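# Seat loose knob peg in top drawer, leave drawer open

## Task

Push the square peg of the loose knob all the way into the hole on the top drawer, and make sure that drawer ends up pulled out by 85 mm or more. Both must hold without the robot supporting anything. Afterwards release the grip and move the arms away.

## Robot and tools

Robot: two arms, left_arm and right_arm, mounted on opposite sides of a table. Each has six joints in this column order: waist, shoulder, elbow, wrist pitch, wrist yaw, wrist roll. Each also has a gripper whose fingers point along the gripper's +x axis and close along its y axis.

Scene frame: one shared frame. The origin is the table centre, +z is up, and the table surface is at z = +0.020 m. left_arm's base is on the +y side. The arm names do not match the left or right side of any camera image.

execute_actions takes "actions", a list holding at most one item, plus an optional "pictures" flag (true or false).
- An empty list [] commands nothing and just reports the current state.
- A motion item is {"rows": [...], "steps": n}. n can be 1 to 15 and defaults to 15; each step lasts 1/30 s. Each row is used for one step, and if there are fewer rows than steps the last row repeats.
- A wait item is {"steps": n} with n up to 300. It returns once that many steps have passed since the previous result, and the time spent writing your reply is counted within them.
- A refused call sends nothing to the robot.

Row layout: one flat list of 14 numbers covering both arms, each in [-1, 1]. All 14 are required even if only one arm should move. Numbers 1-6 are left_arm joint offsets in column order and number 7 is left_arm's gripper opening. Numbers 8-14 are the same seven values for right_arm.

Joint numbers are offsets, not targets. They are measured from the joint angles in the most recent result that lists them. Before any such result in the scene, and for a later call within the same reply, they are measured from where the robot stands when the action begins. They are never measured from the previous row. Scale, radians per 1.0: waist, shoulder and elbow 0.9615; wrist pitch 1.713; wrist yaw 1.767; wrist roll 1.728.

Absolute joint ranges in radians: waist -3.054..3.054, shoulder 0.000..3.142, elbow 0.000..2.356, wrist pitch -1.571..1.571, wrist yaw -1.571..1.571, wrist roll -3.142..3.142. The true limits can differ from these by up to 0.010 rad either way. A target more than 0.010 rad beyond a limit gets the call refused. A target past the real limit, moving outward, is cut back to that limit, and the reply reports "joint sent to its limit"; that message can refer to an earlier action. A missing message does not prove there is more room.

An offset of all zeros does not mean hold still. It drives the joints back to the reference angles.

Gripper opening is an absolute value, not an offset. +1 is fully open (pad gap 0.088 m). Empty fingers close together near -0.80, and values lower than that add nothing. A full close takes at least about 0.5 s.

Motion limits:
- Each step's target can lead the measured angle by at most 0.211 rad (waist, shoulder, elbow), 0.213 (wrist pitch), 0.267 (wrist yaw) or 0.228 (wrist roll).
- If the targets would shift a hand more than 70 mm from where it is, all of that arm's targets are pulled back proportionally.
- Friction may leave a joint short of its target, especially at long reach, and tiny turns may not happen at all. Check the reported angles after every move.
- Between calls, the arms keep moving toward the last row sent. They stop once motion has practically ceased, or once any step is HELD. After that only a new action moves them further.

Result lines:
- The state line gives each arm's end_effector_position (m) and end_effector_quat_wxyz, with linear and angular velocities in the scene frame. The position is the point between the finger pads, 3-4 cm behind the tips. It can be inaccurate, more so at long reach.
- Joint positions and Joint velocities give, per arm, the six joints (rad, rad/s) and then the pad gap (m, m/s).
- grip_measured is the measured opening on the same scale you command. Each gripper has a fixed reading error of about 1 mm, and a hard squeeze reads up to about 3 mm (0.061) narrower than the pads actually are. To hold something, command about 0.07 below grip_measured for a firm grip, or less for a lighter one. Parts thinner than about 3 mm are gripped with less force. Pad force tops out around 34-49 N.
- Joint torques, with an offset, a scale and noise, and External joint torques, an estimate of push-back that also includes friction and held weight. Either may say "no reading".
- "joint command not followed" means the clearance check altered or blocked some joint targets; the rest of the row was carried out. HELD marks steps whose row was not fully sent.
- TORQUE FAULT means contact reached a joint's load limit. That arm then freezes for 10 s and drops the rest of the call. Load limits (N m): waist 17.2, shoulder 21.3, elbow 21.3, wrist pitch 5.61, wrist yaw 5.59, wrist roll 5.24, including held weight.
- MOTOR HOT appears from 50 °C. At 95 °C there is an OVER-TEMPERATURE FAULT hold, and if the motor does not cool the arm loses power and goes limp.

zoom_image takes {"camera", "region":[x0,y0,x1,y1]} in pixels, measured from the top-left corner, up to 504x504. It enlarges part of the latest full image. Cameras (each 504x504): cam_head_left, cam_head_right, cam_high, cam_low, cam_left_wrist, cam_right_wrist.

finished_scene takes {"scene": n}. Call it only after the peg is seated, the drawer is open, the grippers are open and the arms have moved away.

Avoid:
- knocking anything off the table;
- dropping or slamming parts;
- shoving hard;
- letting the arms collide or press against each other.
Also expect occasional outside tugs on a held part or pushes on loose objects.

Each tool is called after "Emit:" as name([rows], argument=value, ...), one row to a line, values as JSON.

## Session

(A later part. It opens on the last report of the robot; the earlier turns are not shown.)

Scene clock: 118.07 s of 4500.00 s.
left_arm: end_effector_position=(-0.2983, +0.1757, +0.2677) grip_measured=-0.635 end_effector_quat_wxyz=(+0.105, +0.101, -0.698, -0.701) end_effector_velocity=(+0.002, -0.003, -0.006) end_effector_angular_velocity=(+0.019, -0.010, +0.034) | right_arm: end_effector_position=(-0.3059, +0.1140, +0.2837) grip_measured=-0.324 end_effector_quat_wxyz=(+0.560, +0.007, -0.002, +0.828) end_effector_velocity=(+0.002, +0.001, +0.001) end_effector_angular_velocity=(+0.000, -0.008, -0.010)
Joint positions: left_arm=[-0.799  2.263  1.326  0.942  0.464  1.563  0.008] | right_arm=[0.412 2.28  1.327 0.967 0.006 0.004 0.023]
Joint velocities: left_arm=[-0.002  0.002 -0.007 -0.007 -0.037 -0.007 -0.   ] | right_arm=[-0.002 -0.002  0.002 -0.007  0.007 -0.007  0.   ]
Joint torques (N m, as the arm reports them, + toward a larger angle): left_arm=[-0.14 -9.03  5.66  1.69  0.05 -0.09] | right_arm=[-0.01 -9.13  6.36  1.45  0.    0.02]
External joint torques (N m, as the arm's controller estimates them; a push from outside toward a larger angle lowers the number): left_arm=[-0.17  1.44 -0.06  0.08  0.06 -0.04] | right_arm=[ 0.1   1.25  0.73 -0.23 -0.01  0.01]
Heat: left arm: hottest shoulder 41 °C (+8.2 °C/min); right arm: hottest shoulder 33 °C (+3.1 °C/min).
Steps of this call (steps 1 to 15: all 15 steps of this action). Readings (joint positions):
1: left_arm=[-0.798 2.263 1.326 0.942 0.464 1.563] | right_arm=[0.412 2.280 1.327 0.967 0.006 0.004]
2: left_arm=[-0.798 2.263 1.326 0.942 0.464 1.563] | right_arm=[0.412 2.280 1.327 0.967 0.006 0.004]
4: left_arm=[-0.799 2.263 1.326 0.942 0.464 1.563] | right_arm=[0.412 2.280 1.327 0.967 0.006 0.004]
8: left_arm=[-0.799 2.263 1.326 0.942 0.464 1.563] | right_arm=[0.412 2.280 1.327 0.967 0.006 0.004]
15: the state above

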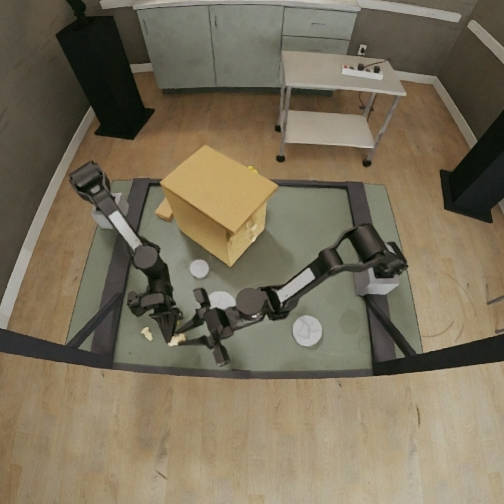

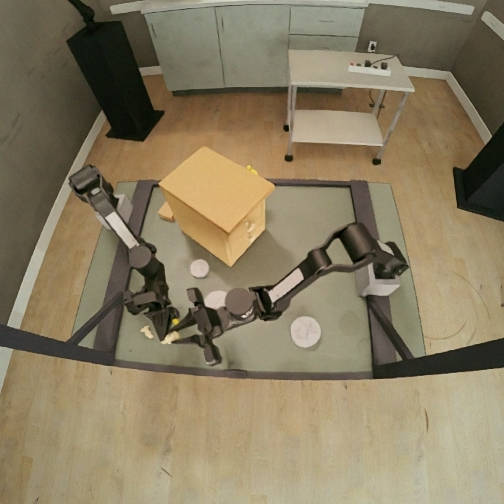

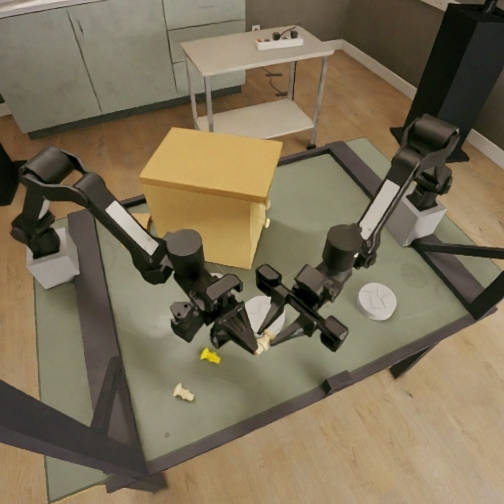

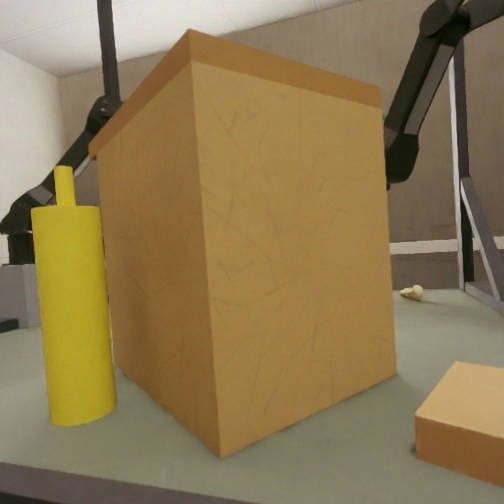

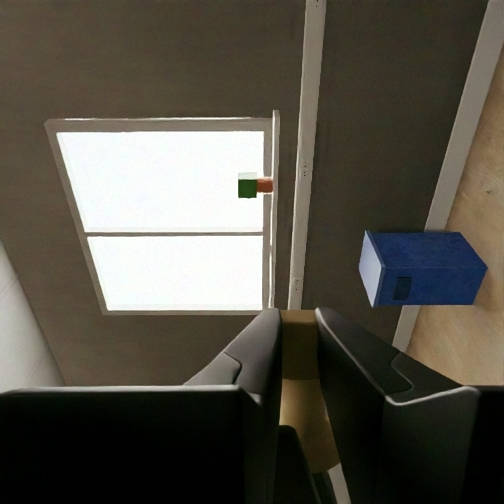

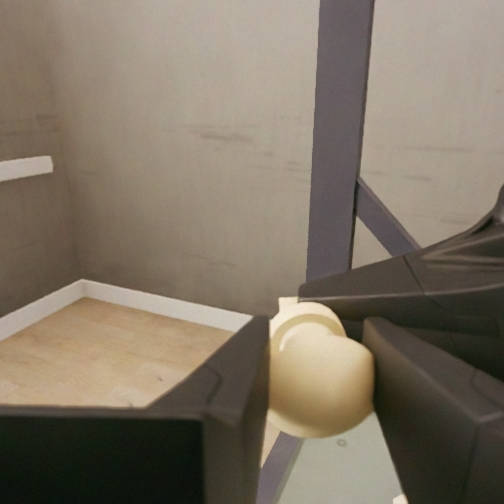

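Emit:
execute_actions([
  {"rows":[[0,0,0,0,0,0,0,0,0,0,0,0,0,-0.5]],"steps":12},
], pictures=false)

Emit:
execute_actions([
  {"rows":[[-0.1,0,0,0,0,0,0,0,-0.1,-0.2,0.06,0,0,-0.5]]},
], pictures=false)

Emit:
execute_actions([
  {"rows":[[-0.1,-0.6,-0.5,-0.3,0,0,0,0.13,-0.6,-0.95,0.2,0,0,-0.5]]},
], pictures=false)

Emit:
execute_actions([
  {"steps":15},
], pictures=false)

Emit:
execute_actions([
  {"rows":[[0,0,0,0,0,0,0,0,0,0,0,0.66,0,-0.5]]},
], pictures=false)

Emit:
execute_actions([
  {"steps":12},
])

Scene clock: 132.17 s of 4500.00 s.
left_arm: end_effector_position=(-0.2983, +0.1757, +0.2677) grip_measured=-0.014 end_effector_quat_wxyz=(+0.105, +0.101, -0.698, -0.701) end_effector_velocity=(+0.002, -0.002, -0.001) end_effector_angular_velocity=(+0.026, +0.001, +0.010) | right_arm: end_effector_position=(-0.3057, +0.1142, +0.2837) grip_measured=-0.324 end_effector_quat_wxyz=(+0.561, +0.007, -0.002, +0.828) end_effector_velocity=(+0.001, -0.001, -0.006) end_effector_angular_velocity=(-0.013, -0.013, +0.005)
Joint positions: left_arm=[-0.799  2.263  1.326  0.942  0.464  1.563  0.038] | right_arm=[0.412 2.28  1.327 0.967 0.006 0.004 0.023]
Joint velocities: left_arm=[ 0.002 -0.002 -0.002 -0.007 -0.007 -0.022  0.006] | right_arm=[-0.002  0.002 -0.007 -0.007 -0.007 -0.007 -0.   ]
Joint torques (N m, as the arm reports them, + toward a larger angle): left_arm=[-0.09 -8.85  5.65  1.68  0.02 -0.07] | right_arm=[ 0.01 -9.14  6.35  1.45 -0.01  0.02]
External joint torques (N m, as the arm's controller estimates them; a push from outside toward a larger angle lowers the number): left_arm=[-0.17  1.73 -0.15  0.04  0.03 -0.01] | right_arm=[ 0.05  1.03  0.86 -0.18 -0.01  0.01]
Heat: left arm: hottest shoulder 42 °C (+7.0 °C/min); right arm: hottest shoulder 36 °C (+6.0 °C/min).
Steps of this call (steps 1 to 15: the robot went on to your last target; steps 16 to 90: nothing new was sent; then 10.70 s passed at rest; steps 91 to 102: all 12 steps of this action). Readings (joint positions):
91: left_arm=[-0.799 2.263 1.326 0.942 0.464 1.563] | right_arm=[0.412 2.280 1.327 0.967 0.006 0.004]
92: left_arm=[-0.799 2.263 1.326 0.942 0.464 1.563] | right_arm=[0.412 2.280 1.327 0.967 0.006 0.004]
94: left_arm=[-0.799 2.263 1.326 0.942 0.464 1.563] | right_arm=[0.412 2.280 1.327 0.967 0.006 0.004]
98: left_arm=[-0.799 2.263 1.326 0.942 0.464 1.563] | right_arm=[0.412 2.280 1.327 0.967 0.006 0.004]
102: the state above

Scene clock: 132.67 s of 4500.00 s.
left_arm: end_effector_position=(-0.3303, +0.2231, +0.2677) grip_measured=-0.003 end_effector_quat_wxyz=(+0.071, +0.068, -0.702, -0.705) end_effector_velocity=(+0.012, -0.019, +0.005) end_effector_angular_velocity=(-0.006, +0.019, +0.044) | right_arm: end_effector_position=(-0.2925, +0.0818, +0.2748) grip_measured=-0.324 end_effector_quat_wxyz=(+0.561, +0.003, +0.001, +0.828) end_effector_velocity=(+0.001, -0.001, +0.013) end_effector_angular_velocity=(+0.042, -0.007, +0.005)
Joint positions: left_arm=[-0.896  2.263  1.326  0.942  0.463  1.563  0.039] | right_arm=[0.412 2.202 1.142 1.064 0.006 0.004 0.023]
Joint velocities: left_arm=[ 0.037 -0.002 -0.002  0.022 -0.007 -0.007 -0.   ] | right_arm=[-0.002 -0.017 -0.002  0.022 -0.007 -0.022  0.   ]
Joint torques (N m, as the arm reports them, + toward a larger angle): left_arm=[ 0.13 -8.94  5.64  1.65  0.09 -0.1 ] | right_arm=[  0.   -10.03   5.11   1.75   0.     0.02]
External joint torques (N m, as the arm's controller estimates them; a push from outside toward a larger angle lowers the number): left_arm=[ 0.42  1.6  -0.13  0.02  0.07 -0.04] | right_arm=[-0.01 -0.7  -0.03  0.11  0.    0.02]
Heat: left arm: hottest shoulder 42 °C (+7.1 °C/min); right arm: hottest shoulder 37 °C (+7.1 °C/min).
Steps of this call (steps 1 to 15: all 15 steps of this action). Readings (joint positions):
1: left_arm=[-0.802 2.263 1.326 0.942 0.463 1.563] | right_arm=[0.412 2.272 1.305 0.981 0.006 0.004]
2: left_arm=[-0.813 2.263 1.326 0.942 0.462 1.563] | right_arm=[0.412 2.252 1.257 1.012 0.006 0.004]
4: left_arm=[-0.849 2.263 1.326 0.942 0.462 1.563] | right_arm=[0.412 2.221 1.187 1.038 0.006 0.004]
8: left_arm=[-0.905 2.263 1.326 0.942 0.463 1.563] | right_arm=[0.412 2.210 1.148 1.057 0.006 0.004]
15: the state above

Scene clock: 133.17 s of 4500.00 s.
left_arm: end_effector_position=(-0.2438, +0.3458, +0.2707) grip_measured=-0.003 end_effector_quat_wxyz=(-0.084, +0.153, -0.624, -0.762) end_effector_velocity=(+0.020, +0.010, +0.035) end_effector_angular_velocity=(-0.018, +0.013, +0.007) | right_arm: end_effector_position=(-0.2718, -0.1002, +0.3427) grip_measured=-0.324 end_effector_quat_wxyz=(+0.504, +0.085, -0.047, +0.858) end_effector_velocity=(+0.137, -0.239, -0.546) end_effector_angular_velocity=(-1.340, -0.761, -0.011)
Joint positions: left_arm=[-0.995  1.694  0.864  0.444  0.463  1.563  0.039] | right_arm=[0.538 1.634 0.421 1.409 0.005 0.004 0.023]
Joint velocities: left_arm=[ 0.002 -0.159 -0.032 -0.11  -0.007  0.007  0.   ] | right_arm=[-0.002 -0.081 -1.614 -0.007  0.007 -0.007 -0.   ]
Joint torques (N m, as the arm reports them, + toward a larger angle): left_arm=[ 0.12 -5.31  4.17  1.22  0.16 -0.05] | right_arm=[-0.11 -3.82  3.72  0.94  0.05  0.02]
External joint torques (N m, as the arm's controller estimates them; a push from outside toward a larger angle lowers the number): left_arm=[ 0.2   0.26 -0.94 -0.08  0.05 -0.01] | right_arm=[-0.14  0.   -0.17 -0.14  0.05  0.01]
Heat: left arm: hottest shoulder 42 °C (+7.0 °C/min); right arm: hottest shoulder 37 °C (+7.0 °C/min).
Steps of this call (steps 1 to 15: all 15 steps of this action). Readings (joint positions):
1: left_arm=[-0.899 2.240 1.302 0.912 0.456 1.563] | right_arm=[0.416 2.189 1.125 1.083 0.009 0.004]
2: left_arm=[-0.907 2.194 1.248 0.842 0.453 1.563] | right_arm=[0.426 2.165 1.084 1.123 0.011 0.004]
4: left_arm=[-0.943 2.096 1.136 0.735 0.455 1.563] | right_arm=[0.463 2.102 0.997 1.202 0.010 0.004]
8: left_arm=[-1.000 1.876 0.929 0.515 0.463 1.563] | right_arm=[0.529 1.913 0.801 1.345 0.005 0.004]
15: the state above

Scene clock: 133.67 s of 4500.00 s.
left_arm: end_effector_position=(-0.2404, +0.3479, +0.2642) grip_measured=-0.003 end_effector_quat_wxyz=(-0.091, +0.160, -0.618, -0.764) end_effector_velocity=(+0.002, +0.001, -0.003) end_effector_angular_velocity=(+0.025, -0.011, +0.012) | right_arm: end_effector_position=(-0.2537, -0.1325, +0.2776) grip_measured=-0.324 end_effector_quat_wxyz=(+0.507, +0.001, +0.002, +0.862) end_effector_velocity=(+0.002, -0.001, -0.003) end_effector_angular_velocity=(-0.007, -0.012, -0.000)
Joint positions: left_arm=[-0.995  1.691  0.851  0.429  0.463  1.563  0.039] | right_arm=[0.538 1.636 0.234 1.402 0.005 0.004 0.023]
Joint velocities: left_arm=[-0.002 -0.002 -0.007 -0.007 -0.007 -0.022 -0.   ] | right_arm=[-0.007 -0.002 -0.007 -0.007 -0.007 -0.007 -0.   ]
Joint torques (N m, as the arm reports them, + toward a larger angle): left_arm=[ 0.27 -6.32  5.21  1.54  0.18 -0.04] | right_arm=[-0.08 -4.58  3.62  1.75  0.04  0.02]
External joint torques (N m, as the arm's controller estimates them; a push from outside toward a larger angle lowers the number): left_arm=[ 0.27  0.65 -0.85 -0.07  0.04  0.01] | right_arm=[-0.05 -0.36 -0.14  0.1   0.03  0.01]
Heat: left arm: hottest shoulder 42 °C (+7.1 °C/min); right arm: hottest shoulder 37 °C (+7.1 °C/min).
Steps of this call (steps 1 to 15: the robot went on to your last target). Readings (joint positions):
1: left_arm=[-0.995 1.691 0.863 0.440 0.463 1.563] | right_arm=[0.538 1.634 0.367 1.406 0.005 0.004]
2: left_arm=[-0.995 1.691 0.861 0.436 0.463 1.563] | right_arm=[0.538 1.634 0.319 1.398 0.005 0.004]
4: left_arm=[-0.995 1.691 0.855 0.430 0.463 1.563] | right_arm=[0.538 1.636 0.256 1.395 0.005 0.004]
8: left_arm=[-0.995 1.691 0.851 0.429 0.463 1.563] | right_arm=[0.538 1.636 0.238 1.402 0.005 0.004]
15: the state above

Scene clock: 134.17 s of 4500.00 s.
left_arm: end_effector_position=(-0.2404, +0.3479, +0.2642) grip_measured=-0.003 end_effector_quat_wxyz=(-0.091, +0.160, -0.618, -0.764) end_effector_velocity=(+0.003, -0.001, -0.003) end_effector_angular_velocity=(+0.011, -0.011, +0.012) | right_arm: end_effector_position=(-0.1021, -0.1358, +0.2776) grip_measured=-0.324 end_effector_quat_wxyz=(+0.873, +0.002, +0.001, +0.488) end_effector_velocity=(+0.158, -0.092, -0.003) end_effector_angular_velocity=(-0.023, -0.017, -1.192)
Joint positions: left_arm=[-0.995  1.691  0.851  0.429  0.463  1.563  0.039] | right_arm=[0.54  1.636 0.234 1.402 1.064 0.004 0.023]
Joint velocities: left_arm=[ 0.002 -0.002 -0.007 -0.007 -0.007 -0.007 -0.   ] | right_arm=[-0.027 -0.002 -0.002 -0.022  1.165 -0.007 -0.   ]
Joint torques (N m, as the arm reports them, + toward a larger angle): left_arm=[ 0.03 -5.78  6.16  1.63  0.21 -0.07] | right_arm=[ 0.04 -3.33  3.88  1.14  0.02  0.02]
External joint torques (N m, as the arm's controller estimates them; a push from outside toward a larger angle lowers the number): left_arm=[-0.02  1.14  0.15  0.04  0.08 -0.02] | right_arm=[-0.3   0.51  0.24 -0.18  0.05  0.02]
Heat: left arm: hottest shoulder 42 °C (+7.0 °C/min); right arm: hottest shoulder 37 °C (+7.0 °C/min).
Steps of this call (steps 1 to 15: all 15 steps of this action). Readings (joint positions):
1: left_arm=[-0.995 1.691 0.851 0.429 0.463 1.563] | right_arm=[0.542 1.636 0.234 1.402 0.049 0.004]
2: left_arm=[-0.995 1.691 0.851 0.429 0.463 1.563] | right_arm=[0.543 1.636 0.234 1.402 0.131 0.004]
4: left_arm=[-0.995 1.691 0.851 0.429 0.463 1.563] | right_arm=[0.541 1.636 0.234 1.402 0.281 0.004]
8: left_arm=[-0.995 1.691 0.851 0.429 0.463 1.563] | right_arm=[0.541 1.636 0.234 1.402 0.577 0.004]
15: the state above

Scene clock: 134.57 s of 4500.00 s.
left_arm: end_effector_position=(-0.2404, +0.3479, +0.2642) grip_measured=-0.003 end_effector_quat_wxyz=(-0.091, +0.160, -0.618, -0.764) end_effector_velocity=(-0.001, +0.002, +0.001) end_effector_angular_velocity=(+0.000, +0.005, +0.002) | right_arm: end_effector_position=(-0.0892, -0.1446, +0.2776) grip_measured=-0.324 end_effector_quat_wxyz=(+0.897, +0.002, +0.001, +0.443) end_effector_velocity=(+0.004, -0.003, -0.003) end_effector_angular_velocity=(-0.024, -0.017, -0.024)
Joint positions: left_arm=[-0.995  1.691  0.851  0.429  0.463  1.563  0.039] | right_arm=[0.539 1.636 0.234 1.402 1.167 0.004 0.023]
Joint velocities: left_arm=[-0.007 -0.002 -0.002  0.007 -0.007 -0.007 -0.   ] | right_arm=[-0.002 -0.002 -0.002 -0.022  0.022 -0.007  0.   ]
Joint torques (N m, as the arm reports them, + toward a larger angle): left_arm=[ 0.04 -5.81  5.99  1.62  0.22 -0.08] | right_arm=[-0.07 -3.23  3.84  1.07  0.15  0.02]
External joint torques (N m, as the arm's controller estimates them; a push from outside toward a larger angle lowers the number): left_arm=[ 0.06  1.21 -0.14 -0.01  0.08 -0.03] | right_arm=[-0.07  0.61  0.48 -0.19  0.15  0.01]
Heat: left arm: hottest shoulder 42 °C (+6.1 °C/min); right arm: hottest shoulder 36 °C (+6.1 °C/min).
Steps of this call (steps 1 to 12: the robot went on to your last target). Readings (joint positions):
1: left_arm=[-0.995 1.691 0.851 0.429 0.463 1.563] | right_arm=[0.539 1.636 0.234 1.402 1.097 0.004]
2: left_arm=[-0.995 1.691 0.851 0.429 0.463 1.563] | right_arm=[0.539 1.636 0.234 1.402 1.118 0.004]
4: left_arm=[-0.995 1.691 0.851 0.429 0.463 1.563] | right_arm=[0.539 1.636 0.234 1.402 1.144 0.004]
8: left_arm=[-0.995 1.691 0.851 0.429 0.463 1.563] | right_arm=[0.539 1.636 0.234 1.402 1.163 0.004]
12: the state above

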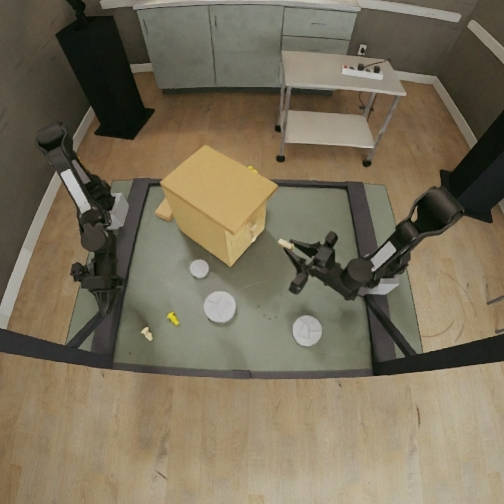

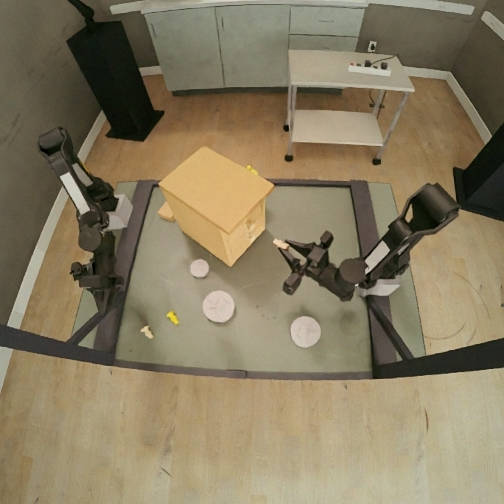

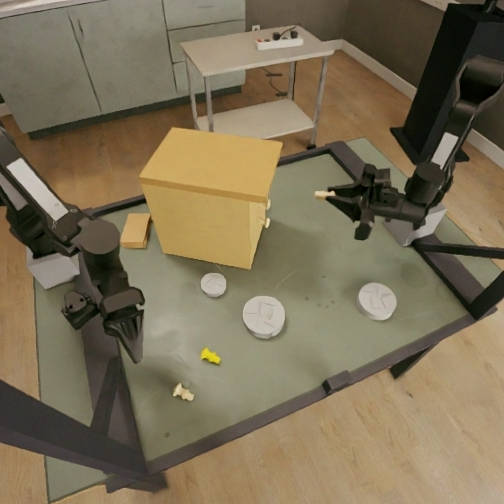

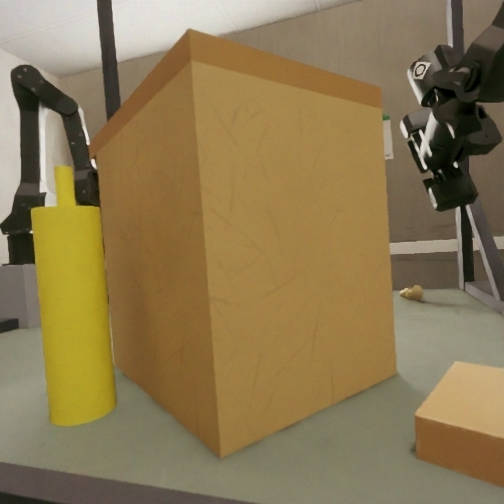

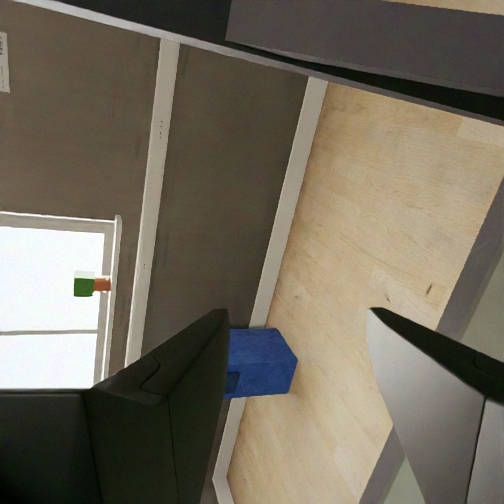

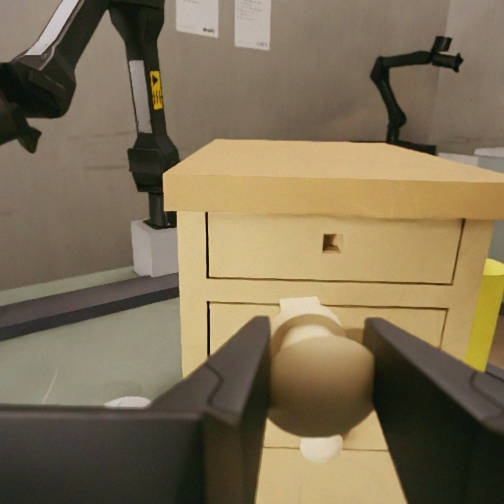

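Emit:
execute_actions([
  {"rows":[[0,0,0,0,0,0,0,-0.355,0.135,0.05,0.052,-0.18,0.09,-0.5]]},
], pictures=false)

Emit:
execute_actions([
  {"steps":8},
])

Scene clock: 144.83 s of 4500.00 s.
left_arm: end_effector_position=(-0.2404, +0.3479, +0.2642) grip_measured=-0.003 end_effector_quat_wxyz=(-0.091, +0.160, -0.618, -0.764) end_effector_velocity=(+0.001, -0.002, -0.002) end_effector_angular_velocity=(+0.017, -0.010, +0.026) | right_arm: end_effector_position=(-0.0241, -0.1110, +0.2659) grip_measured=-0.324 end_effector_quat_wxyz=(+0.899, +0.069, +0.033, +0.431) end_effector_velocity=(+0.005, +0.001, +0.001) end_effector_angular_velocity=(+0.012, +0.007, +0.000)
Joint positions: left_arm=[-0.995  1.691  0.851  0.429  0.463  1.563  0.039] | right_arm=[0.203 1.759 0.273 1.486 0.853 0.153 0.023]
Joint velocities: left_arm=[-0.002 -0.002 -0.002 -0.007 -0.022 -0.022 -0.   ] | right_arm=[-0.022  0.002  0.002  0.007 -0.022  0.007 -0.   ]
Joint torques (N m, as the arm reports them, + toward a larger angle): left_arm=[-0.12 -5.86  6.08  1.6   0.17 -0.06] | right_arm=[-0.27 -3.29  4.51  1.54 -0.11  0.18]
External joint torques (N m, as the arm's controller estimates them; a push from outside toward a larger angle lowers the number): left_arm=[-0.14  1.13 -0.02 -0.02  0.03  0.  ] | right_arm=[-0.28  1.19  1.37  0.11 -0.1   0.18]
Heat: left arm: hottest shoulder 40 °C (+3.0 °C/min); right arm: hottest shoulder 35 °C (+5.0 °C/min).
Steps of this call (steps 1 to 30: the robot went on to your last target; steps 31 to 90: nothing new was sent; then 6.77 s passed at rest; steps 91 to 105: all 15 steps of this action). Readings (joint positions):
91: left_arm=[-0.995 1.691 0.851 0.429 0.463 1.563] | right_arm=[0.518 1.652 0.236 1.420 1.118 0.031]
92: left_arm=[-0.995 1.691 0.851 0.429 0.463 1.563] | right_arm=[0.461 1.681 0.246 1.445 1.037 0.070]
94: left_arm=[-0.995 1.691 0.851 0.429 0.463 1.563] | right_arm=[0.346 1.731 0.269 1.459 0.935 0.113]
98: left_arm=[-0.995 1.691 0.851 0.429 0.463 1.563] | right_arm=[0.219 1.755 0.273 1.481 0.876 0.145]
105: the state above

Scene clock: 145.10 s of 4500.00 s.
left_arm: end_effector_position=(-0.2404, +0.3479, +0.2642) grip_measured=-0.003 end_effector_quat_wxyz=(-0.091, +0.160, -0.618, -0.764) end_effector_velocity=(+0.002, +0.001, -0.008) end_effector_angular_velocity=(+0.026, -0.025, -0.002) | right_arm: end_effector_position=(-0.0238, -0.1110, +0.2657) grip_measured=-0.324 end_effector_quat_wxyz=(+0.899, +0.069, +0.033, +0.431) end_effector_velocity=(-0.001, +0.000, -0.002) end_effector_angular_velocity=(-0.017, -0.008, +0.020)
Joint positions: left_arm=[-0.995  1.691  0.851  0.429  0.463  1.563  0.039] | right_arm=[0.201 1.76  0.273 1.487 0.852 0.154 0.023]
Joint velocities: left_arm=[ 0.002  0.007 -0.002 -0.022  0.007 -0.007  0.   ] | right_arm=[-0.002 -0.002 -0.007 -0.007 -0.022 -0.007  0.   ]
Joint torques (N m, as the arm reports them, + toward a larger angle): left_arm=[-0.01 -5.98  6.01  1.63  0.22 -0.07] | right_arm=[-0.31 -3.29  4.55  1.54 -0.11  0.18]
External joint torques (N m, as the arm's controller estimates them; a push from outside toward a larger angle lowers the number): left_arm=[-0.04  0.8   0.07  0.06  0.08 -0.02] | right_arm=[-0.34  1.18  1.46  0.11 -0.11  0.18]
Heat: left arm: hottest shoulder 40 °C (+3.0 °C/min); right arm: hottest shoulder 35 °C (+5.0 °C/min).
Steps of this call (steps 1 to 8: the robot went on to your last target). Readings (joint positions):
1: left_arm=[-0.995 1.691 0.851 0.429 0.463 1.563] | right_arm=[0.202 1.760 0.273 1.486 0.853 0.154]
2: left_arm=[-0.995 1.691 0.851 0.429 0.463 1.563] | right_arm=[0.202 1.760 0.273 1.486 0.852 0.154]
4: left_arm=[-0.995 1.691 0.851 0.429 0.463 1.563] | right_arm=[0.202 1.760 0.273 1.486 0.852 0.154]
8: the state above

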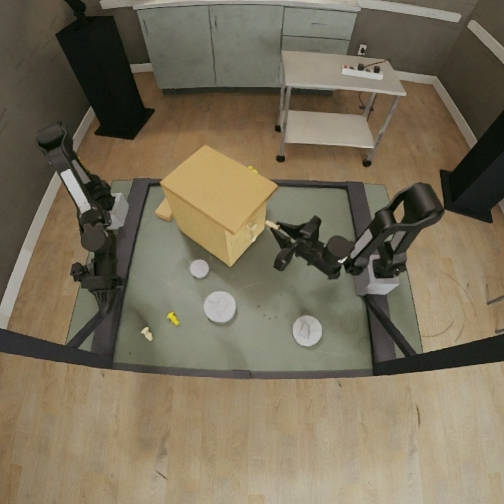

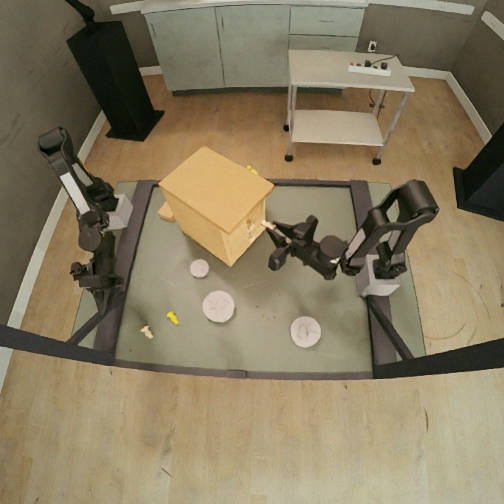

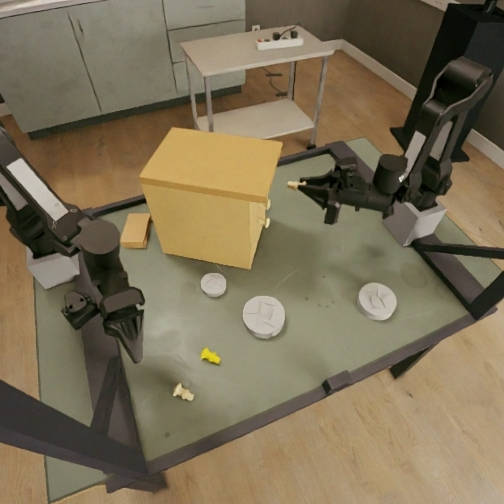

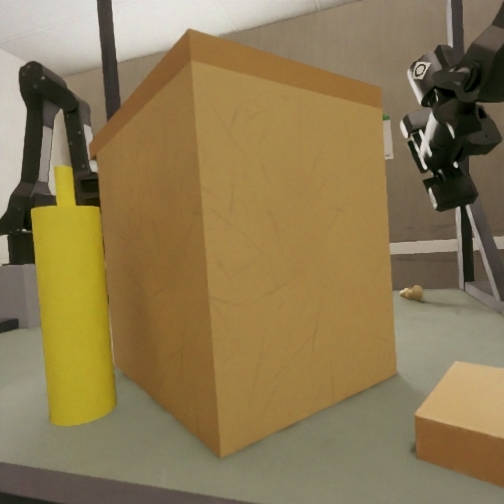

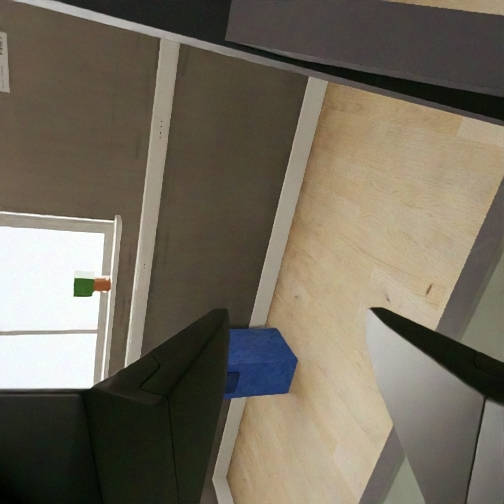

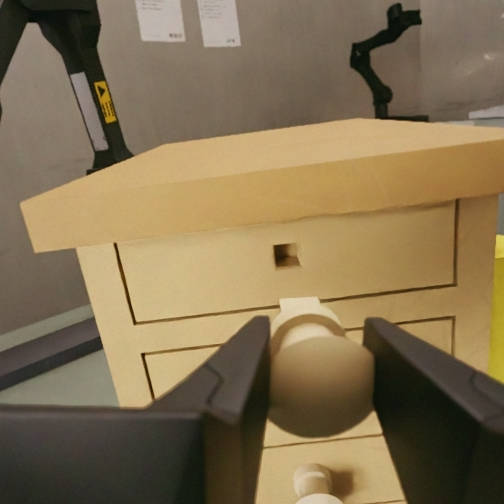

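Emit:
execute_actions([
  {"rows":[[0,0,0,0,0,0,0,-0.07,0.047,0.064,-0.007,-0.038,-0.04,-0.5],[0,0,0,0,0,0,0,-0.07,0.047,0.064,-0.007,-0.038,-0.04,-0.5],[0,0,0,0,0,0,0,-0.07,0.047,0.064,-0.007,-0.038,-0.04,-0.5],[0,0,0,0,0,0,0,-0.142,0.09,0.119,-0.014,-0.077,-0.042,-0.5]]},
])

Emit:
zoom_image(camera="cam_right_wrist", region=[230,220,400,390])

Scene clock: 156.03 s of 4500.00 s.
left_arm: end_effector_position=(-0.2404, +0.3479, +0.2642) grip_measured=-0.003 end_effector_quat_wxyz=(-0.091, +0.160, -0.618, -0.764) end_effector_velocity=(+0.001, +0.003, +0.001) end_effector_angular_velocity=(-0.003, -0.001, -0.012) | right_arm: end_effector_position=(+0.0037, -0.0814, +0.2635) grip_measured=-0.324 end_effector_quat_wxyz=(+0.901, +0.041, +0.018, +0.432) end_effector_velocity=(+0.002, +0.003, -0.000) end_effector_angular_velocity=(-0.007, -0.006, +0.010)
Joint positions: left_arm=[-0.995  1.691  0.851  0.429  0.463  1.563  0.039] | right_arm=[0.069 1.84  0.378 1.464 0.72  0.088 0.023]
Joint velocities: left_arm=[-0.002 -0.007 -0.002 -0.007  0.007  0.007 -0.   ] | right_arm=[-0.012  0.002  0.007 -0.007 -0.022 -0.007 -0.   ]
Joint torques (N m, as the arm reports them, + toward a larger angle): left_arm=[ 0.04 -5.84  6.09  1.64  0.21 -0.05] | right_arm=[-0.29 -3.96  4.79  1.18 -0.11 -0.14]
External joint torques (N m, as the arm's controller estimates them; a push from outside toward a larger angle lowers the number): left_arm=[0.06 1.13 0.02 0.03 0.06 0.  ] | right_arm=[-0.26  1.29  1.48 -0.32 -0.11 -0.14]
Heat: left arm: hottest shoulder 39 °C (+1.0 °C/min); right arm: hottest shoulder 34 °C (+3.0 °C/min).
Steps of this call (steps 1 to 15: the robot went on to your last target; steps 16 to 90: nothing new was sent; then 7.43 s passed at rest; steps 91 to 105: all 15 steps of this action). Readings (joint positions):
91: left_arm=[-0.995 1.691 0.851 0.429 0.463 1.563] | right_arm=[0.195 1.765 0.279 1.487 0.839 0.146]
92: left_arm=[-0.995 1.691 0.851 0.429 0.463 1.563] | right_arm=[0.179 1.774 0.291 1.485 0.822 0.130]
94: left_arm=[-0.995 1.691 0.851 0.429 0.463 1.563] | right_arm=[0.146 1.796 0.320 1.479 0.790 0.109]
98: left_arm=[-0.995 1.691 0.851 0.429 0.463 1.563] | right_arm=[0.079 1.833 0.371 1.467 0.735 0.092]
105: the state above

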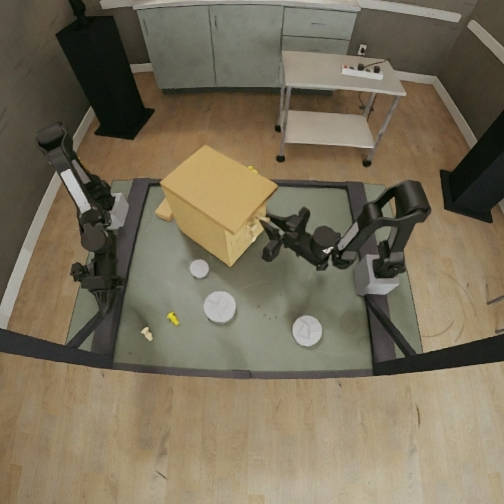

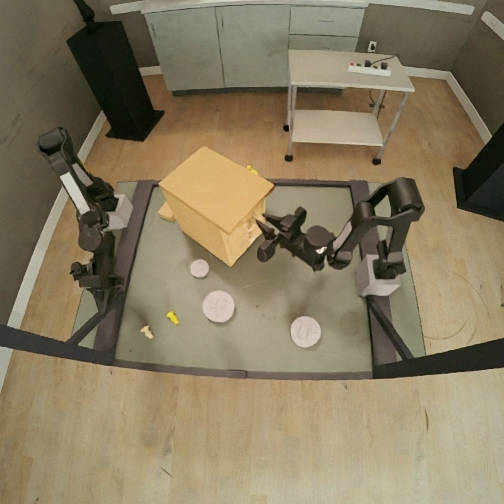

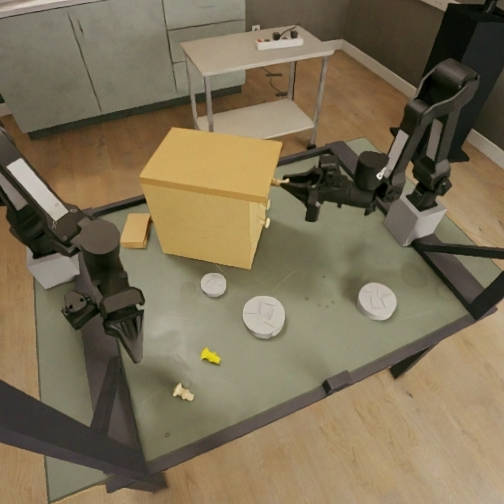

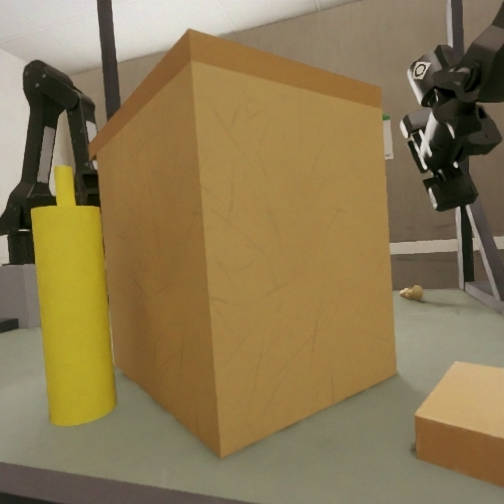

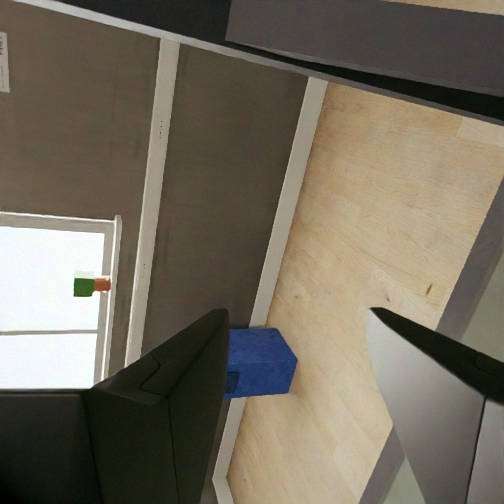

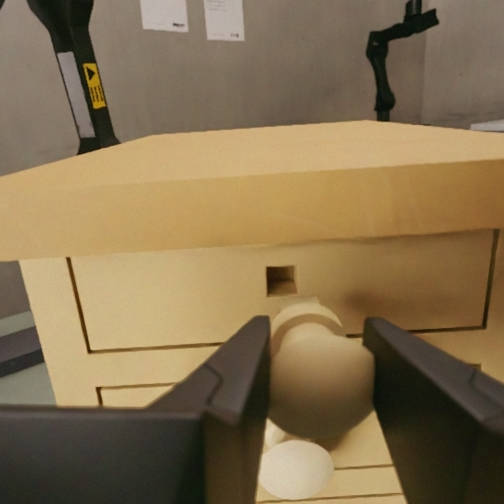

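Region (230, 220, 400, 390) of cam_right_wrist's 504x504 image, scaled by 2.965, with more detail than that image has.

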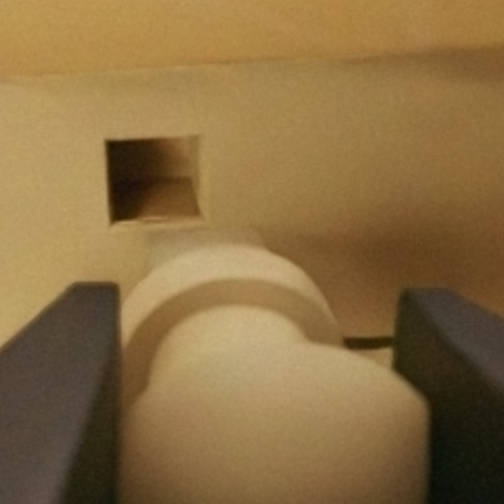

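Emit:
execute_actions([
  {"rows":[[0,0,0,0,0,0,0,-0.014,0.03,0.045,-0.006,-0.008,0,-0.5]],"steps":15},
])

Emit:
zoom_image(camera="cam_right_wrist", region=[230,220,400,390])

Scene clock: 182.80 s of 4500.00 s.
left_arm: end_effector_position=(-0.2404, +0.3479, +0.2642) grip_measured=-0.003 end_effector_quat_wxyz=(-0.091, +0.160, -0.618, -0.764) end_effector_velocity=(-0.001, -0.003, +0.003) end_effector_angular_velocity=(-0.007, +0.006, +0.020) | right_arm: end_effector_position=(+0.0057, -0.0726, +0.2634) grip_measured=-0.324 end_effector_quat_wxyz=(+0.900, +0.042, +0.018, +0.433) end_effector_velocity=(+0.004, -0.002, -0.001) end_effector_angular_velocity=(-0.012, -0.006, -0.015)
Joint positions: left_arm=[-0.995  1.691  0.851  0.429  0.463  1.563  0.039] | right_arm=[0.059 1.863 0.413 1.456 0.708 0.087 0.023]
Joint velocities: left_arm=[-0.002 -0.002  0.002  0.007 -0.022 -0.007 -0.   ] | right_arm=[-0.007 -0.002 -0.002 -0.007  0.007 -0.007  0.   ]
Joint torques (N m, as the arm reports them, + toward a larger angle): left_arm=[-0.04 -5.86  6.11  1.63  0.2  -0.07] | right_arm=[-0.33 -4.12  4.9   1.19 -0.12  0.03]
External joint torques (N m, as the arm's controller estimates them; a push from outside toward a larger angle lowers the number): left_arm=[-0.08  1.16 -0.02 -0.01  0.06 -0.02] | right_arm=[-0.3   1.31  1.55 -0.31 -0.12  0.02]
Heat: left arm: hottest shoulder 37 °C (-4.0 °C/min); right arm: hottest shoulder 32 °C (-2.0 °C/min).
Steps of this call (steps 1 to 15: the robot went on to your last target; steps 16 to 90: nothing new was sent; then 23.27 s passed at rest; steps 91 to 105: all 15 steps of this action). Readings (joint positions):
91: left_arm=[-0.995 1.691 0.851 0.429 0.463 1.563] | right_arm=[0.067 1.843 0.382 1.464 0.717 0.087]
92: left_arm=[-0.995 1.691 0.851 0.429 0.463 1.563] | right_arm=[0.065 1.848 0.390 1.461 0.715 0.087]
94: left_arm=[-0.995 1.691 0.851 0.429 0.463 1.563] | right_arm=[0.061 1.858 0.405 1.457 0.710 0.087]
98: left_arm=[-0.995 1.691 0.851 0.429 0.463 1.563] | right_arm=[0.059 1.861 0.412 1.456 0.709 0.087]
105: the state above

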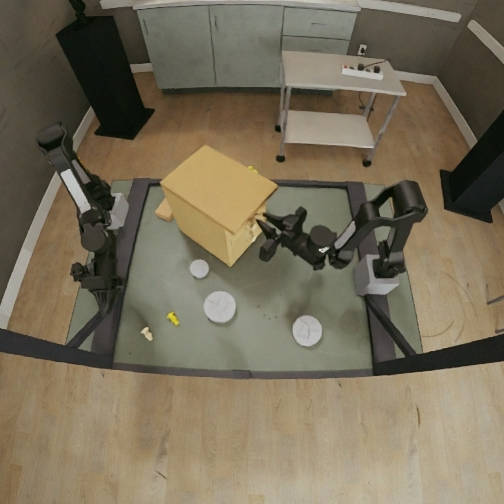

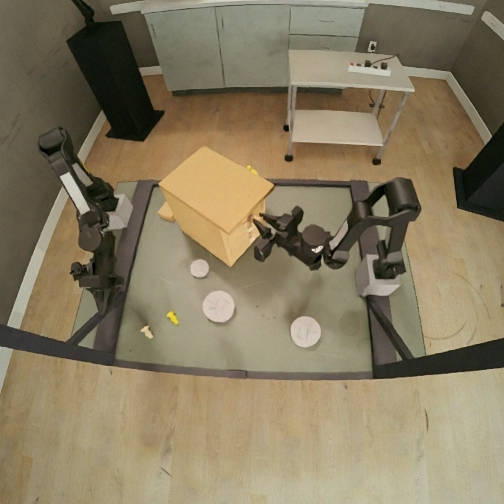

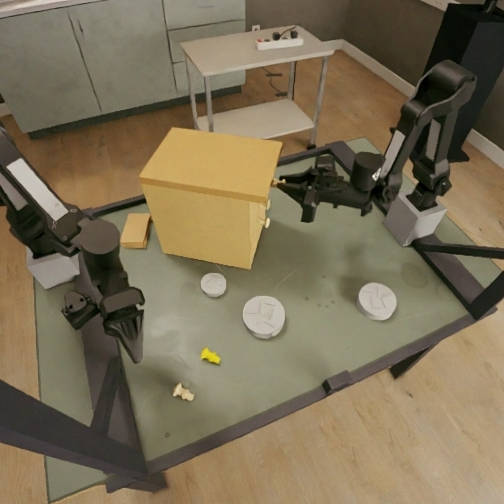

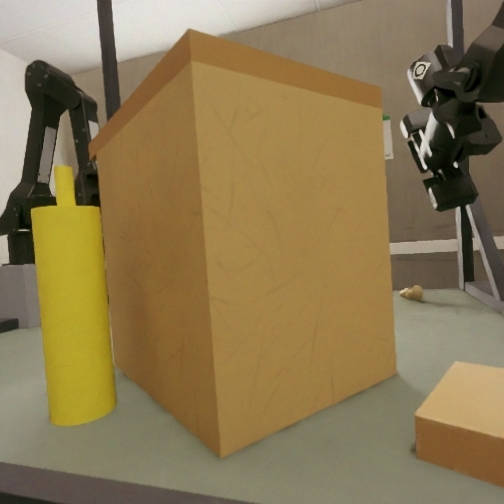

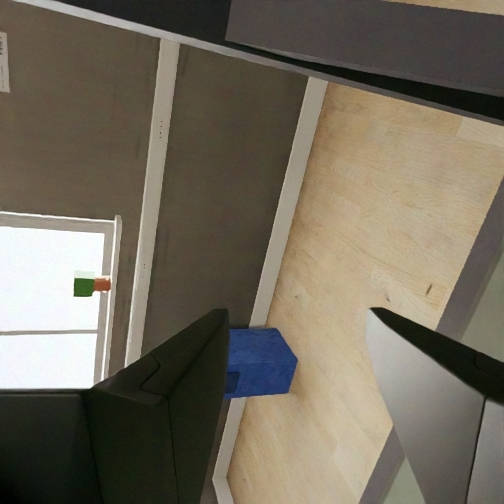

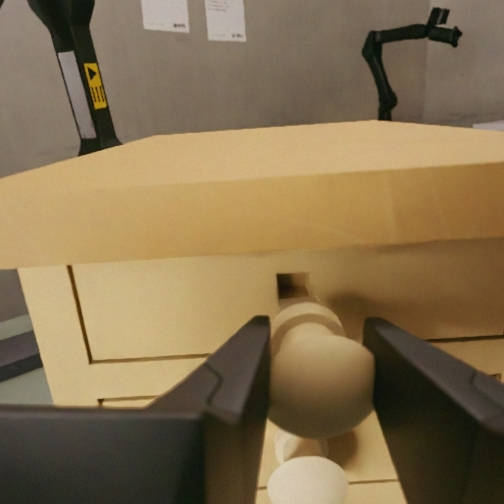

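Region (230, 220, 400, 390) of cam_right_wrist's 504x504 image, scaled by 2.965, with more detail than that image has.

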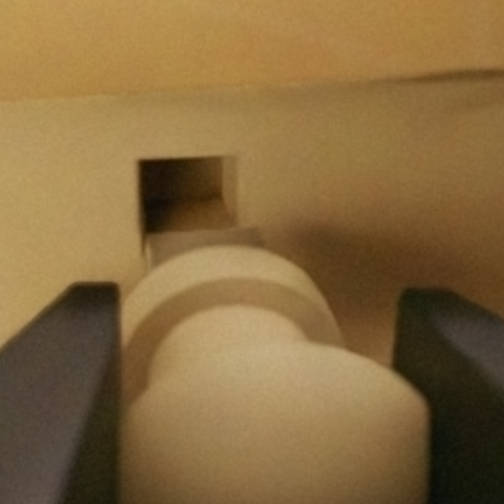

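Emit:
execute_actions([
  {"rows":[[0,0,0,0,0,0,0,-0.019,0.016,0.04,-0.008,-0.009,0,-0.5]],"steps":15},
])

Emit:
zoom_image(camera="cam_right_wrist", region=[230,220,400,390])

Scene clock: 188.47 s of 4500.00 s.
left_arm: end_effector_position=(-0.2404, +0.3479, +0.2642) grip_measured=-0.003 end_effector_quat_wxyz=(-0.091, +0.160, -0.618, -0.764) end_effector_velocity=(+0.002, +0.001, -0.004) end_effector_angular_velocity=(+0.016, -0.020, +0.007) | right_arm: end_effector_position=(+0.0095, -0.0657, +0.2661) grip_measured=-0.324 end_effector_quat_wxyz=(+0.901, +0.046, +0.016, +0.432) end_effector_velocity=(+0.002, -0.002, -0.007) end_effector_angular_velocity=(-0.046, -0.018, -0.000)
Joint positions: left_arm=[-0.995  1.691  0.851  0.429  0.463  1.563  0.039] | right_arm=[0.044 1.872 0.442 1.444 0.695 0.087 0.023]
Joint velocities: left_arm=[-0.002 -0.002 -0.002 -0.022 -0.007 -0.007 -0.   ] | right_arm=[-0.007  0.002 -0.007 -0.022 -0.007 -0.022 -0.   ]
Joint torques (N m, as the arm reports them, + toward a larger angle): left_arm=[ 0.   -5.88  5.97  1.6   0.19 -0.05] | right_arm=[-0.34 -4.25  5.02  1.2  -0.12  0.02]
External joint torques (N m, as the arm's controller estimates them; a push from outside toward a larger angle lowers the number): left_arm=[-0.03  1.02 -0.04  0.01  0.05  0.  ] | right_arm=[-0.35  1.26  1.63 -0.28 -0.11  0.01]
Heat: left arm: hottest shoulder 37 °C (-5.1 °C/min); right arm: hottest shoulder 32 °C (-4.0 °C/min).
Steps of this call (steps 1 to 15: the robot went on to your last target; steps 16 to 90: nothing new was sent; then 2.17 s passed at rest; steps 91 to 105: all 15 steps of this action). Readings (joint positions):
91: left_arm=[-0.995 1.691 0.851 0.429 0.463 1.563] | right_arm=[0.058 1.864 0.416 1.454 0.706 0.087]
92: left_arm=[-0.995 1.691 0.851 0.429 0.463 1.563] | right_arm=[0.054 1.866 0.422 1.450 0.703 0.087]
94: left_arm=[-0.995 1.691 0.851 0.429 0.463 1.563] | right_arm=[0.048 1.871 0.435 1.447 0.698 0.087]
98: left_arm=[-0.995 1.691 0.851 0.429 0.463 1.563] | right_arm=[0.044 1.871 0.442 1.445 0.696 0.087]
105: the state above

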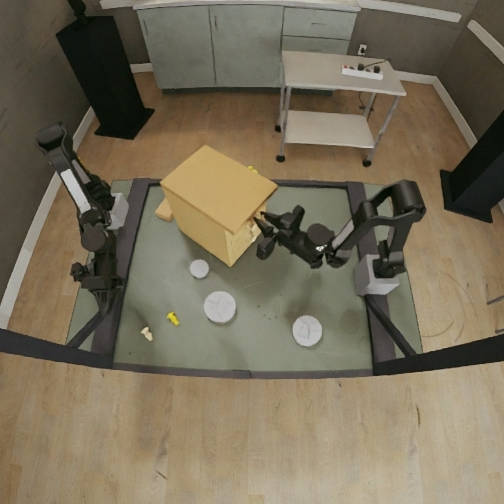

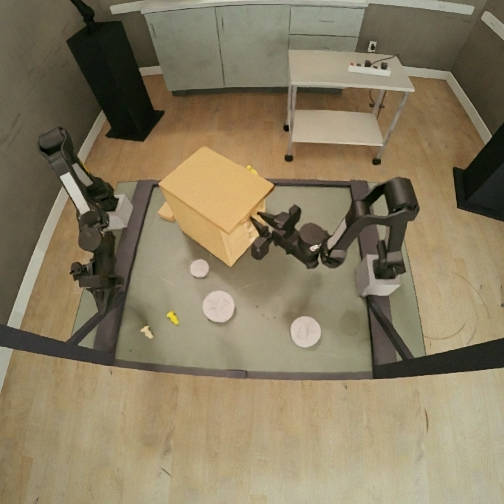

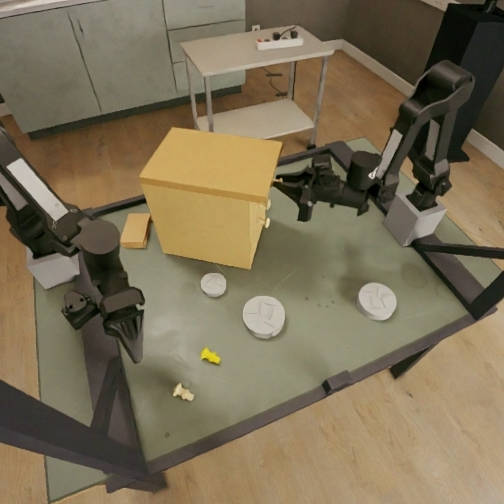

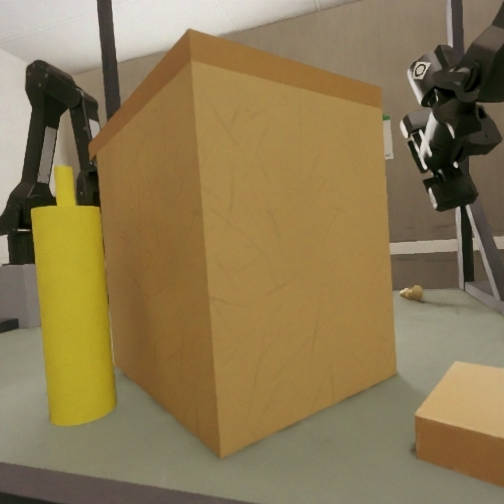

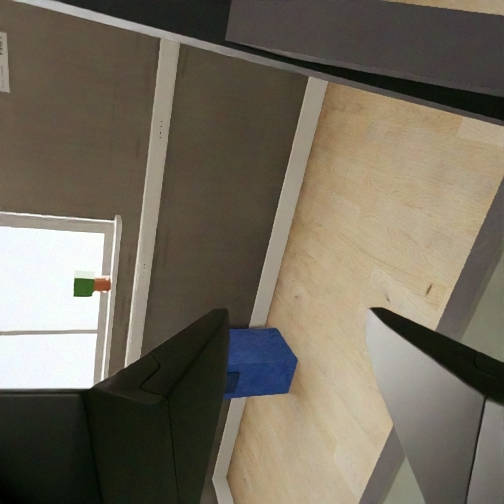

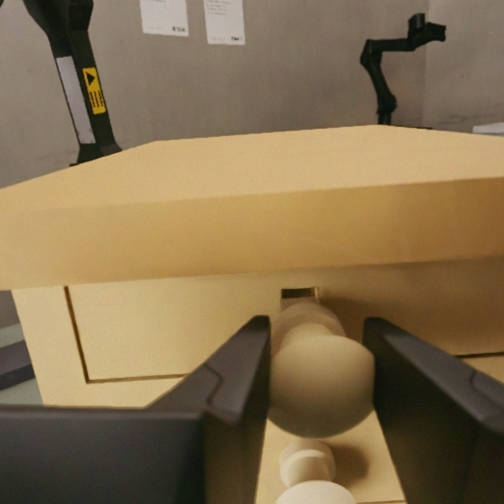

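Region (230, 220, 400, 390) of cam_right_wrist's 504x504 image, scaled by 2.965, with more detail than that image has.

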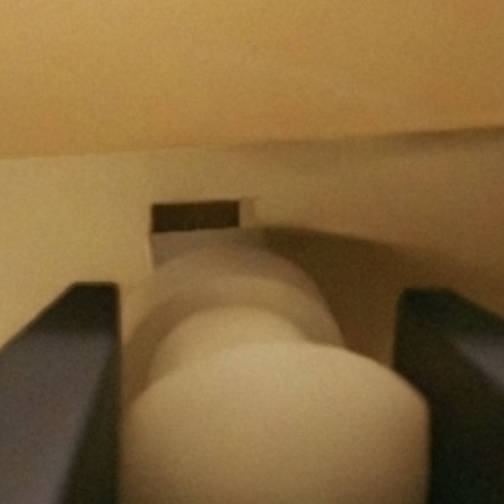

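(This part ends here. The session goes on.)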